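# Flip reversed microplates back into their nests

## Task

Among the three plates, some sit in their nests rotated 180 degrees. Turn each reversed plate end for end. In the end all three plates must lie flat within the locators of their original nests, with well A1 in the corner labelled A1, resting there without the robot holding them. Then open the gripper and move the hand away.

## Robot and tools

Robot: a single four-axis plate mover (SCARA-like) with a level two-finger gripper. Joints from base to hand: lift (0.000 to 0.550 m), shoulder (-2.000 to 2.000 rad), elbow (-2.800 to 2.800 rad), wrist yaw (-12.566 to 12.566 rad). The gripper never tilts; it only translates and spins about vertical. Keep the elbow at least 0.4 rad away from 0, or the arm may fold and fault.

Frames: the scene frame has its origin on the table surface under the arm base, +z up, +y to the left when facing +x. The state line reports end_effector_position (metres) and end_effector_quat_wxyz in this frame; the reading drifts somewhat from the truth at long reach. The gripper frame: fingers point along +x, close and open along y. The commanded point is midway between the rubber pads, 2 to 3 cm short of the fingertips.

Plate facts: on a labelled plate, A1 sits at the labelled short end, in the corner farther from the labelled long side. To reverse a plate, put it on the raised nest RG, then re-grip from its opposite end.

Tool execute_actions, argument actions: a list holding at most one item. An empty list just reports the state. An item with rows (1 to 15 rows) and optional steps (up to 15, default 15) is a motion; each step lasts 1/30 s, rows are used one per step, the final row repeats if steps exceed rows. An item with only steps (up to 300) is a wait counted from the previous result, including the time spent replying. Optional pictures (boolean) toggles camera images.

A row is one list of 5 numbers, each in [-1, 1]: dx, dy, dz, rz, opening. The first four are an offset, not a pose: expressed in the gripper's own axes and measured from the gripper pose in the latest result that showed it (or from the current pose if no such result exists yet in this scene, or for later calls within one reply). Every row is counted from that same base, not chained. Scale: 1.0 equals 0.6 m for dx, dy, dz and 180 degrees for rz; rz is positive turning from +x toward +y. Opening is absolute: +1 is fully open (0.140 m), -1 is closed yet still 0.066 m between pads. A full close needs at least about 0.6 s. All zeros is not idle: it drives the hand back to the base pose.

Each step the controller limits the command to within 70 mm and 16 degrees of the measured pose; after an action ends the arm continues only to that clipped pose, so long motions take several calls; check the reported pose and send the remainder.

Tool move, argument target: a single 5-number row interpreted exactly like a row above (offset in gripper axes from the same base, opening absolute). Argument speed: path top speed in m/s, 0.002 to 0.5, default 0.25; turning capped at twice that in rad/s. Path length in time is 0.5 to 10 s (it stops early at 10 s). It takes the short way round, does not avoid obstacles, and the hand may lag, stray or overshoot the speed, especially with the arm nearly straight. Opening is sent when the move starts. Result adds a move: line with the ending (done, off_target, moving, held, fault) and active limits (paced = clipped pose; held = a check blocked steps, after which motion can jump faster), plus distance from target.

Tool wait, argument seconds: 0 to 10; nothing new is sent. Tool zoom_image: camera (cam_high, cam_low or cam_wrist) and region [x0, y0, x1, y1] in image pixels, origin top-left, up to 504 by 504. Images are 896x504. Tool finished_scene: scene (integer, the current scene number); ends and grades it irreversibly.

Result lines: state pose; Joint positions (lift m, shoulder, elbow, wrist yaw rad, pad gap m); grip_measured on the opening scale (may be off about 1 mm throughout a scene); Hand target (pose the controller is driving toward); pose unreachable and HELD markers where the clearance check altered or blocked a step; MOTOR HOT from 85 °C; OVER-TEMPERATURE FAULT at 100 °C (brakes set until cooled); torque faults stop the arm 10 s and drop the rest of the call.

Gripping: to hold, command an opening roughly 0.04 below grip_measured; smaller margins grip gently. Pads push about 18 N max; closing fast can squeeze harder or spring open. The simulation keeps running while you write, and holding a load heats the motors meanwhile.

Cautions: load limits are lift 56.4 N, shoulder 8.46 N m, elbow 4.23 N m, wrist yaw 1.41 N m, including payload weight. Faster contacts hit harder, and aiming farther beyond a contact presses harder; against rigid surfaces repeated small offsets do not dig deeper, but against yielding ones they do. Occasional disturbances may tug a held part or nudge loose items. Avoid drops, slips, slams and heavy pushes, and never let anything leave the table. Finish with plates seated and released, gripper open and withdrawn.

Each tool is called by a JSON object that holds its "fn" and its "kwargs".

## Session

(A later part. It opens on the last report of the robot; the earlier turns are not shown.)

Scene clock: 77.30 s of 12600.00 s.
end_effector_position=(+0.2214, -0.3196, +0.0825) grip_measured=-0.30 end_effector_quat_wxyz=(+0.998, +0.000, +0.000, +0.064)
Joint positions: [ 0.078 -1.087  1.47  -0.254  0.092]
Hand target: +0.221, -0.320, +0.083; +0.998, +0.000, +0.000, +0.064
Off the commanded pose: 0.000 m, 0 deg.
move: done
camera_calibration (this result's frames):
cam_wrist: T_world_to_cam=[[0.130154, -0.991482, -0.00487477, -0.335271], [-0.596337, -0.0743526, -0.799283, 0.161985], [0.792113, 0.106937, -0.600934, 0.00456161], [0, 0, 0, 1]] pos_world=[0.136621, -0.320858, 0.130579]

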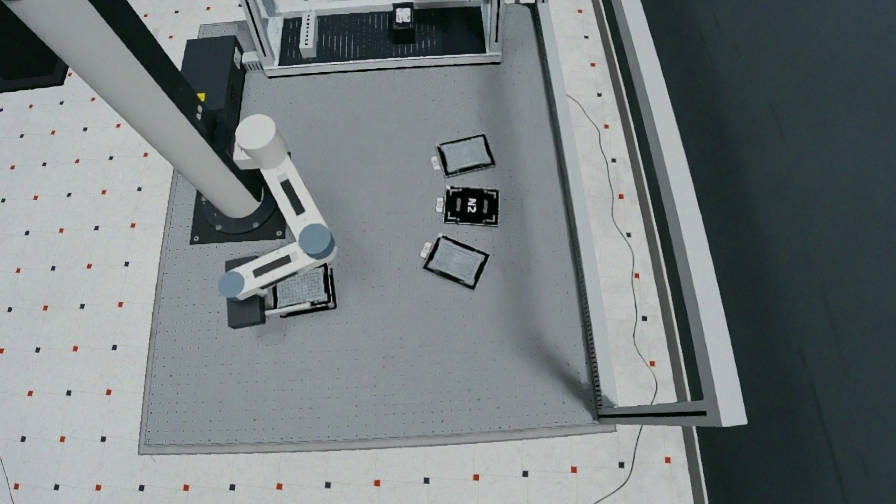

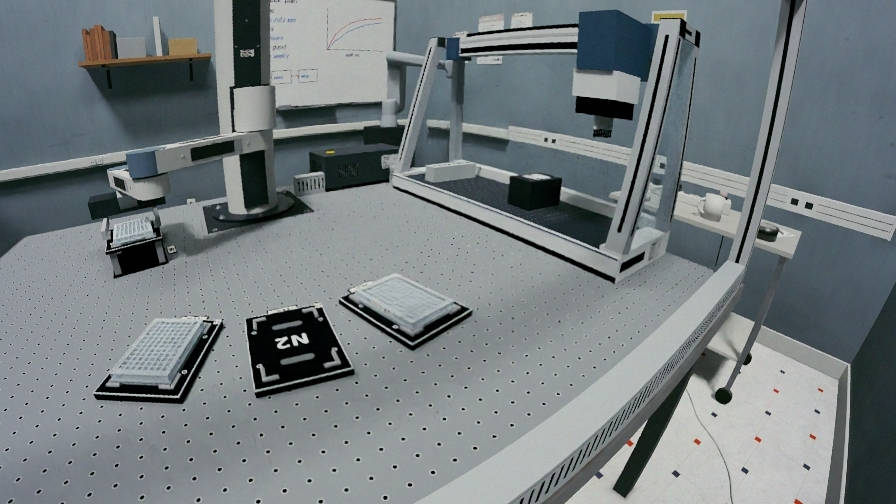

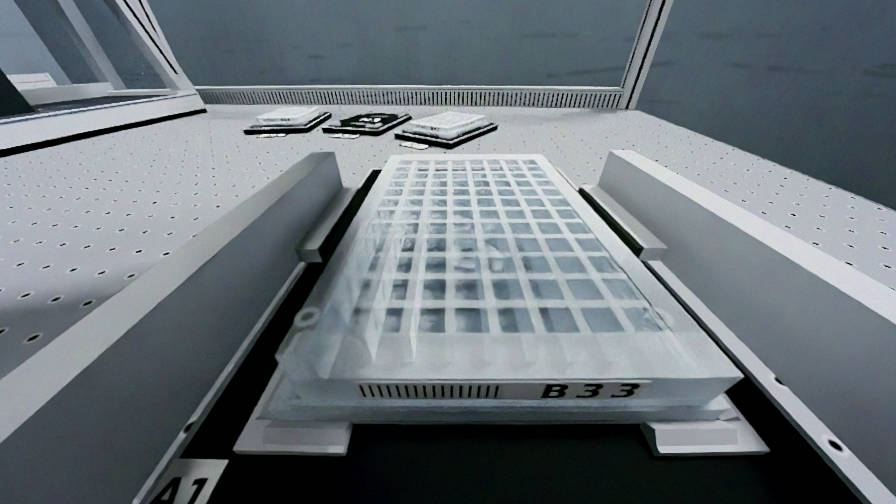

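{"fn": "execute_actions", "kwargs": {"actions": [{"rows":[[0,0,0,0,-0.4],[0,0,0,0,-0.47],[0,0,0,0,-0.5],[0,0,0,0,-0.52],[0,0,0,0,-0.54],[0,0,0,0,-0.56],[0,0,0,0,-0.57],[0,0,0,0,-0.58],[0,0,0,0,-0.59],[0,0,0,0,-0.61],[0,0,0,0,-0.64]],"steps":15}], "pictures": false}}

{"fn": "move", "kwargs": {"target": [0, 0, 0.035, 0, -0.64], "speed": 0.08}}

{"fn": "move", "kwargs": {"target": [0.859, 0.2879, 0, -0.0828, -0.64], "speed": 0.35}}

{"fn": "move", "kwargs": {"target": [0, 0, -0.102, 0, -0.64], "speed": 0.12}}

Scene clock: 79.43 s of 12600.00 s.
end_effector_position=(+0.2214, -0.3196, +0.0825) grip_measured=-0.60 end_effector_quat_wxyz=(+0.998, +0.000, +0.000, +0.064)
Joint positions: [ 0.078 -1.087  1.47  -0.254  0.081]
Hand target: +0.221, -0.320, +0.083; +0.998, +0.000, +0.000, +0.064
Off the commanded pose: 0.000 m, 0 deg.
Steps of this call (steps 1 to 49: nothing new was sent; steps 50 to 64: all 15 steps of this action). Readings (end_effector_position):
50: (+0.2214, -0.3196, +0.0825)
51: (+0.2214, -0.3196, +0.0825)
53: (+0.2214, -0.3196, +0.0825)
57: (+0.2214, -0.3196, +0.0825)
64: the state above

Scene clock: 80.37 s of 12600.00 s.
end_effector_position=(+0.2214, -0.3196, +0.1036) grip_measured=-0.60 end_effector_quat_wxyz=(+0.998, +0.000, +0.000, +0.064)
Joint positions: [ 0.099 -1.087  1.47  -0.254  0.081]
Hand target: +0.221, -0.320, +0.104; +0.998, +0.000, +0.000, +0.064
Off the commanded pose: 0.000 m, 0 deg.
move: done
camera_calibration (this result's frames):
cam_wrist: T_world_to_cam=[[0.130244, -0.99147, -0.00487477, -0.335187], [-0.59633, -0.0744069, -0.799283, 0.178797], [0.792103, 0.107009, -0.600934, 0.017229], [0, 0, 0, 1]] pos_world=[0.136631, -0.320867, 0.151629]

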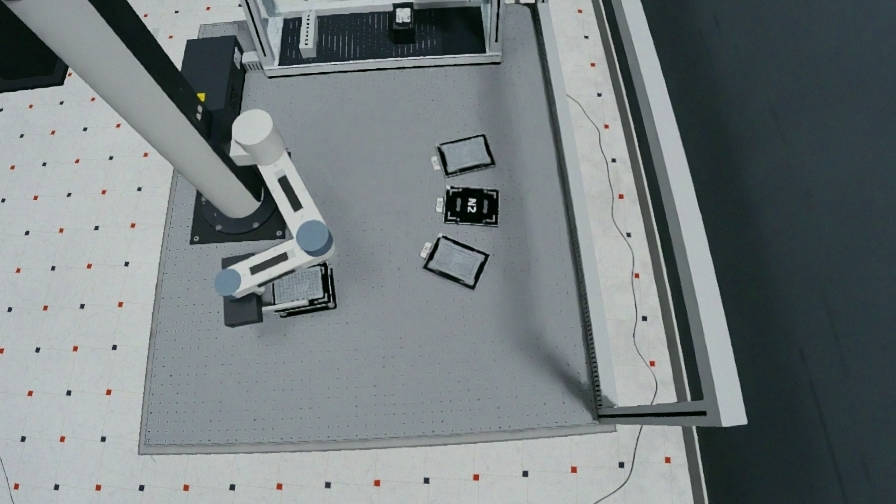

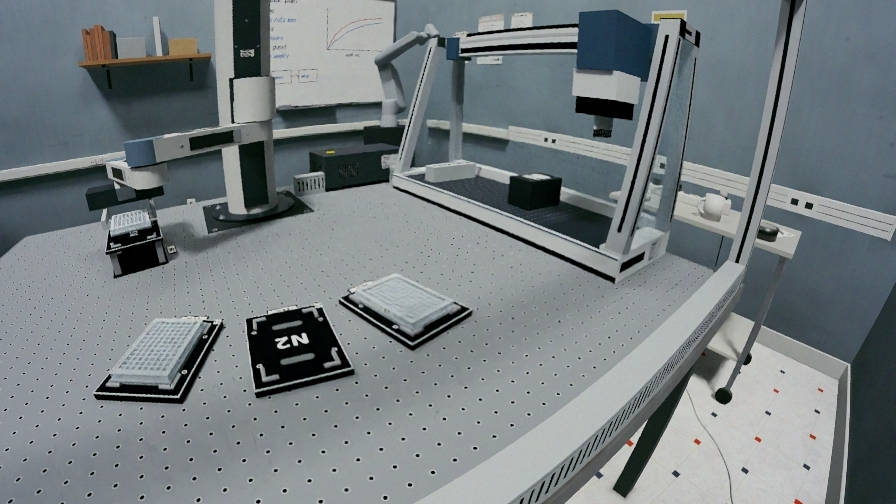

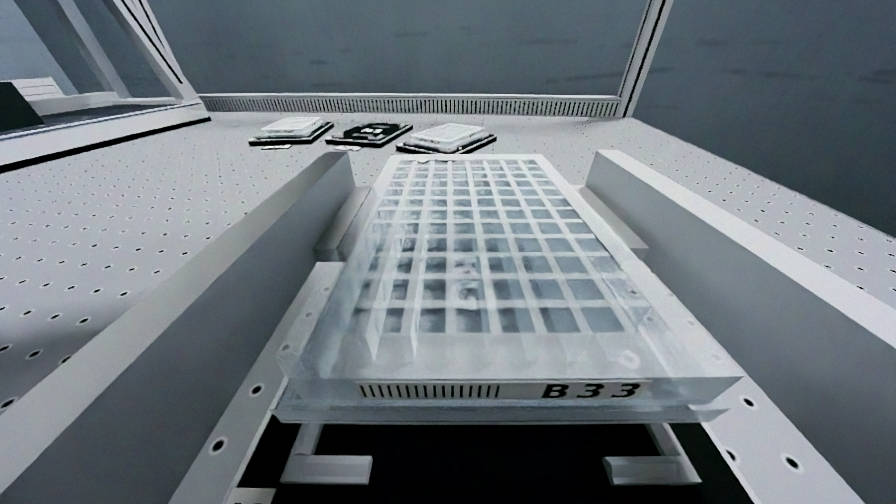

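Scene clock: 82.43 s of 12600.00 s.
end_effector_position=(+0.7100, -0.0816, +0.1036) grip_measured=-0.60 end_effector_quat_wxyz=(+0.998, +0.000, +0.000, -0.066)
Joint positions: [ 0.099  0.47   1.758 -2.359  0.081]
Hand target: +0.710, -0.082, +0.104; +0.998, +0.000, +0.000, -0.066
Off the commanded pose: 0.001 m, 0 deg.
move: done; limits=paced
camera_calibration (this result's frames):
cam_wrist: T_world_to_cam=[[-0.128769, -0.991663, -0.00487477, 0.0209769], [-0.595437, 0.0812473, -0.799283, 0.499957], [0.793016, -0.10002, -0.600934, -0.412825], [0, 0, 0, 1]] pos_world=[0.627771, -0.0611089, 0.151629]

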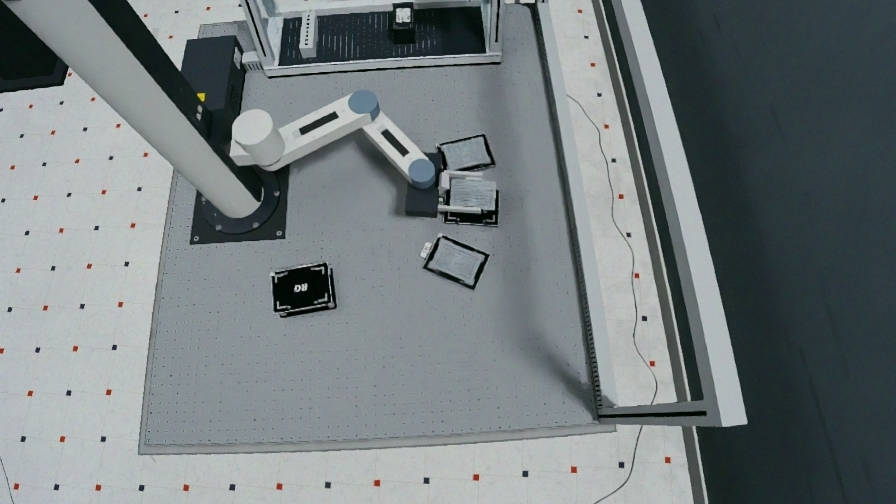

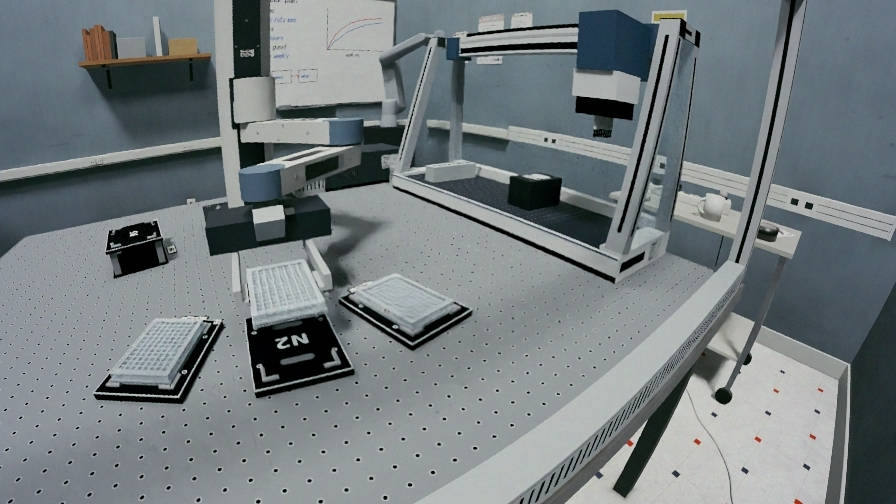

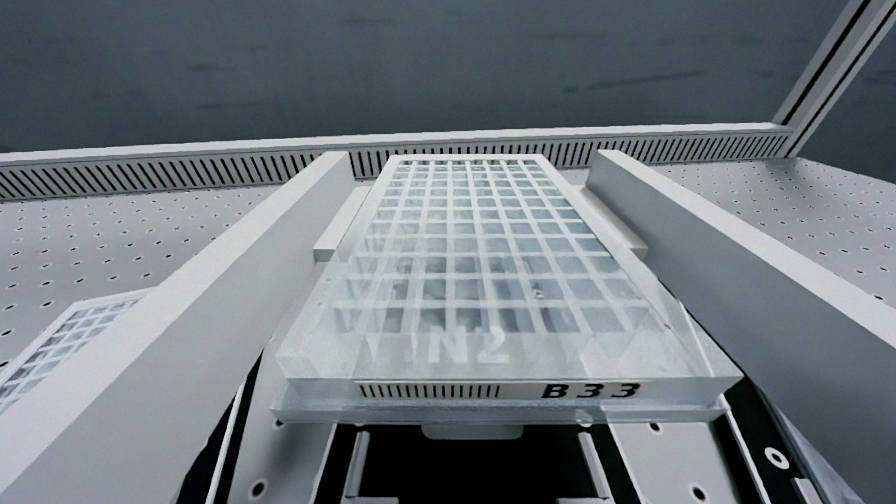

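Scene clock: 83.27 s of 12600.00 s.
end_effector_position=(+0.7100, -0.0817, +0.0423) grip_measured=-0.60 end_effector_quat_wxyz=(+0.998, +0.000, +0.000, -0.066)
Joint positions: [ 0.037  0.47   1.758 -2.359  0.081]
Hand target: +0.710, -0.082, +0.042; +0.998, +0.000, +0.000, -0.066
Off the commanded pose: 0.000 m, 0 deg.
move: done
camera_calibration (this result's frames):
cam_wrist: T_world_to_cam=[[-0.12882, -0.991656, -0.00487477, 0.0206991], [-0.595432, 0.081278, -0.799283, 0.450978], [0.793011, -0.100061, -0.600934, -0.449638], [0, 0, 0, 1]] pos_world=[0.627761, -0.0611195, 0.0903571]

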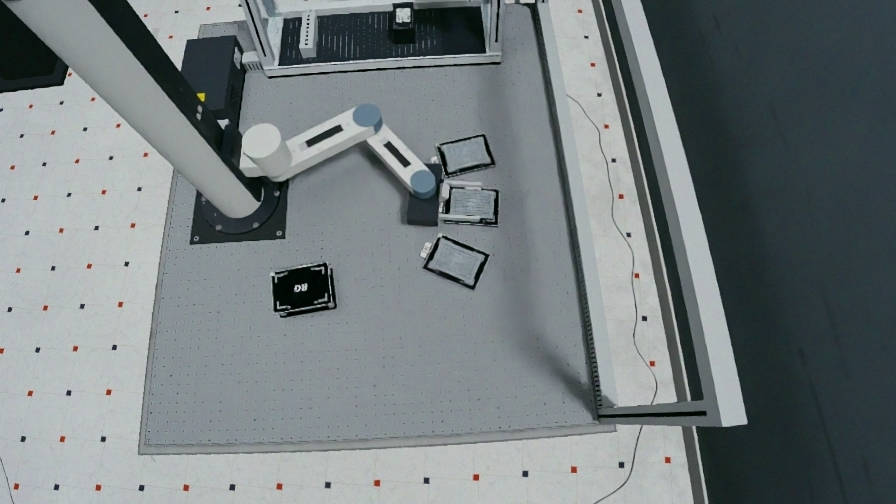

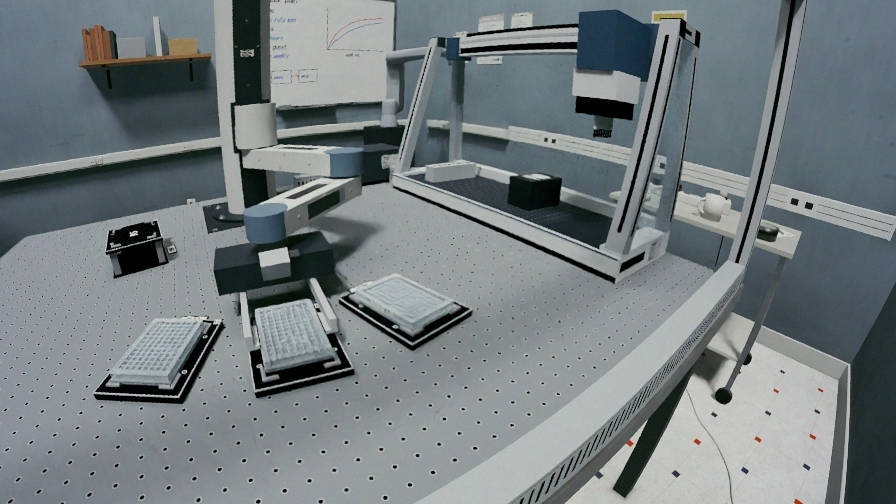

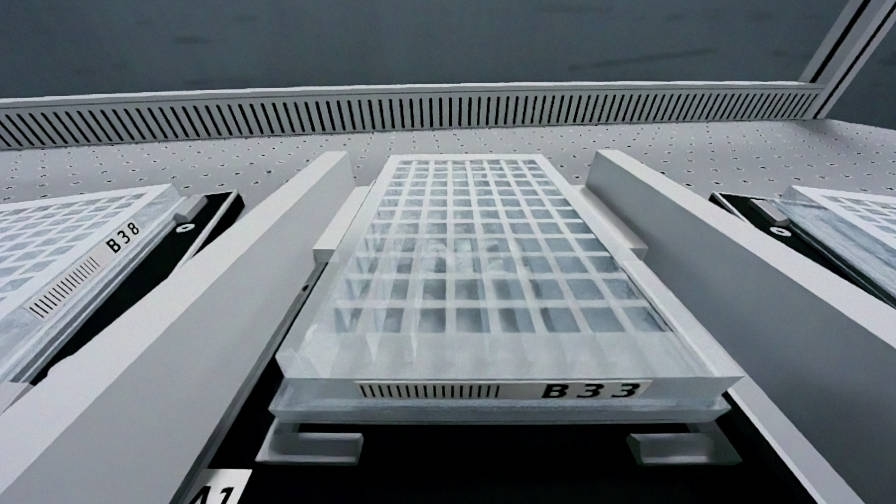

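{"fn": "move", "kwargs": {"target": [0.0006, -0.0006, -0.013, 0, -0.64], "speed": 0.012}}

Scene clock: 84.60 s of 12600.00 s.
end_effector_position=(+0.7103, -0.0820, +0.0345) grip_measured=-0.60 end_effector_quat_wxyz=(+0.998, +0.000, +0.000, -0.066)
Joint positions: [ 0.03   0.468  1.76  -2.359  0.081]
Hand target: +0.710, -0.082, +0.035; +0.998, +0.000, +0.000, -0.066
Off the commanded pose: 0.000 m, 0 deg.
move: done
camera_calibration (this result's frames):
cam_wrist: T_world_to_cam=[[-0.129005, -0.991632, -0.00487477, 0.0204484], [-0.595417, 0.0813891, -0.799283, 0.444952], [0.792992, -0.100209, -0.600934, -0.454569], [0, 0, 0, 1]] pos_world=[0.62804, -0.0614889, 0.0825762]

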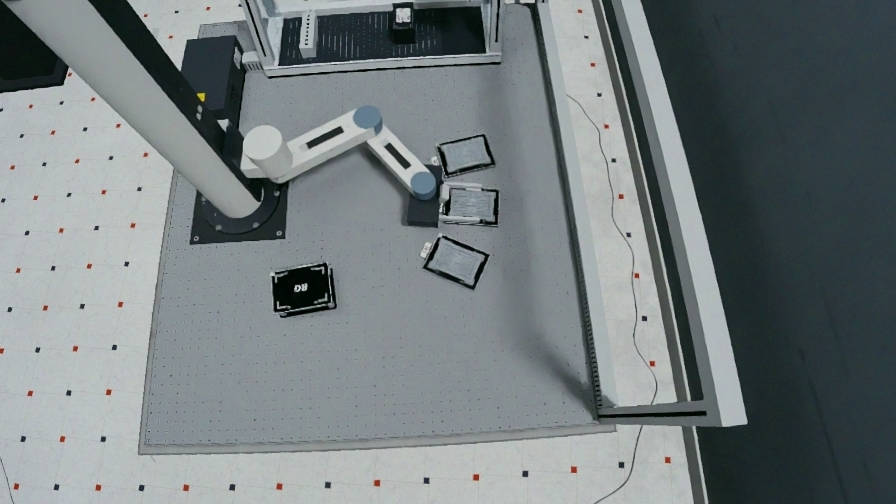

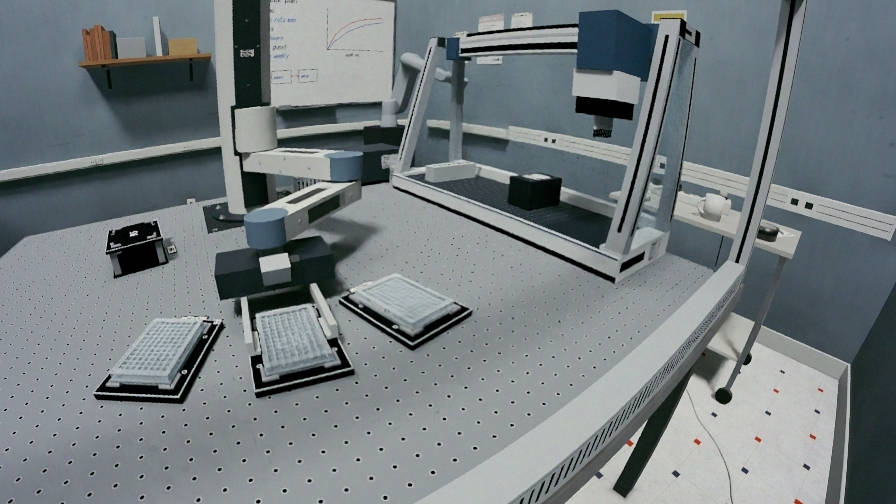

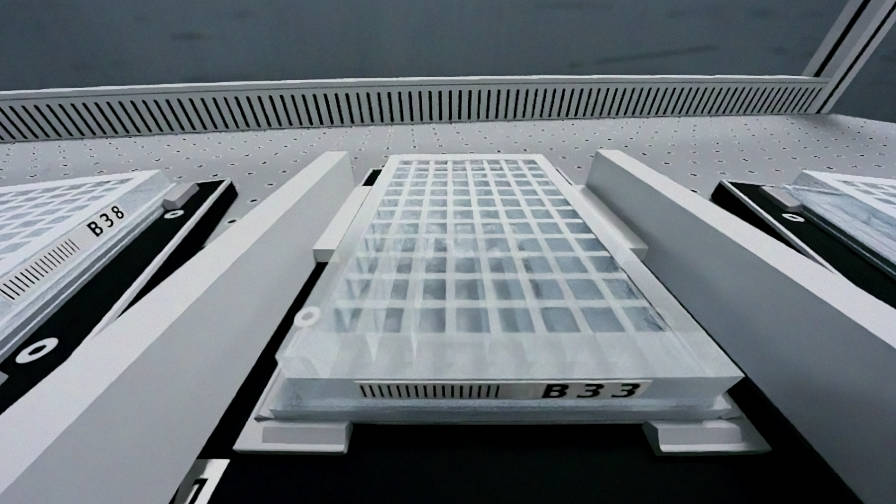

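{"fn": "execute_actions", "kwargs": {"actions": [{"rows":[[0,0,0,0,-0.1]],"steps":9}], "pictures": false}}

{"fn": "move", "kwargs": {"target": [-0.2, 0, 0.2, 0, -0.1], "speed": 0.25}}

Scene clock: 85.63 s of 12600.00 s.
end_effector_position=(+0.7103, -0.0820, +0.0345) grip_measured=-0.10 end_effector_quat_wxyz=(+0.998, +0.000, +0.000, -0.066)
Joint positions: [ 0.03   0.468  1.76  -2.359  0.099]
Hand target: +0.710, -0.082, +0.035; +0.998, +0.000, +0.000, -0.066
Off the commanded pose: 0.000 m, 0 deg.
Steps of this call (steps 1 to 22: nothing new was sent; steps 23 to 31: all 9 steps of this action). Readings (end_effector_position):
23: (+0.7103, -0.0820, +0.0345)
24: (+0.7103, -0.0820, +0.0345)
26: (+0.7103, -0.0820, +0.0345)
30: (+0.7103, -0.0820, +0.0345)
31: the state above

Scene clock: 86.93 s of 12600.00 s.
end_effector_position=(+0.5912, -0.0665, +0.1546) grip_measured=-0.10 end_effector_quat_wxyz=(+0.998, +0.000, +0.000, -0.066)
Joint positions: [ 0.15   0.711  1.135 -1.978  0.099]
Hand target: +0.591, -0.066, +0.155; +0.998, +0.000, +0.000, -0.066
Off the commanded pose: 0.000 m, 0 deg.
move: done
camera_calibration (this result's frames):
cam_wrist: T_world_to_cam=[[-0.129506, -0.991567, -0.00487477, 0.0213632], [-0.595376, 0.0816903, -0.799283, 0.468759], [0.792941, -0.10061, -0.600934, -0.286454], [0, 0, 0, 1]] pos_world=[0.508995, -0.0459302, 0.202636]

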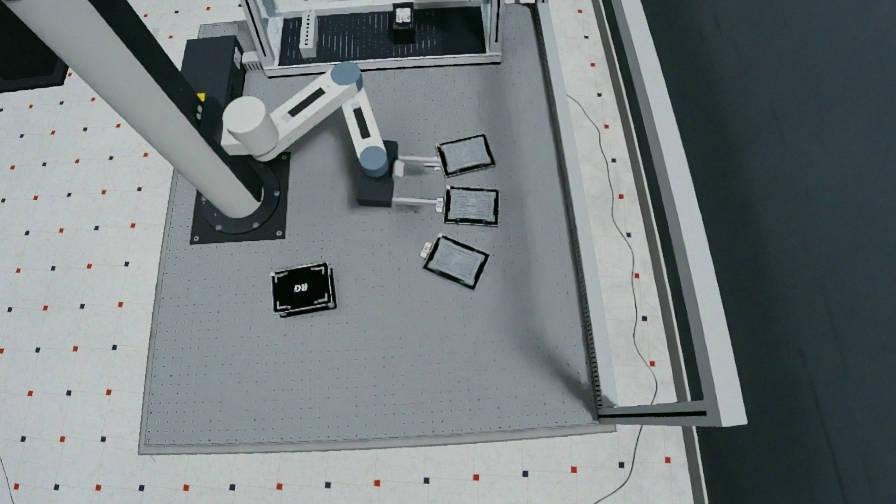

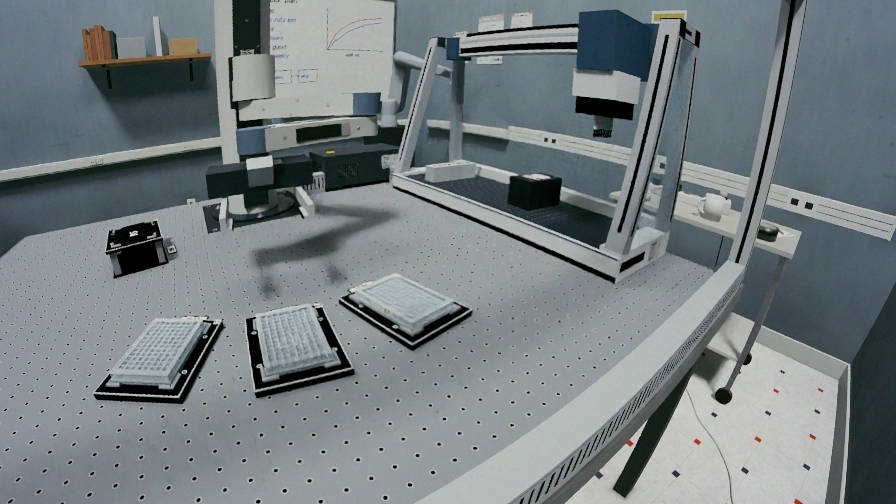

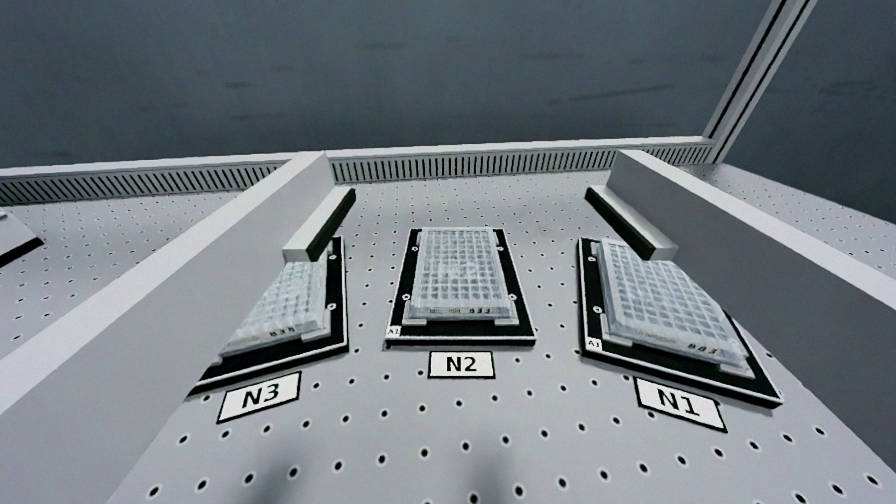

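{"fn": "finished_scene", "kwargs": {"scene": 1}}

The scene is finished: the task was done.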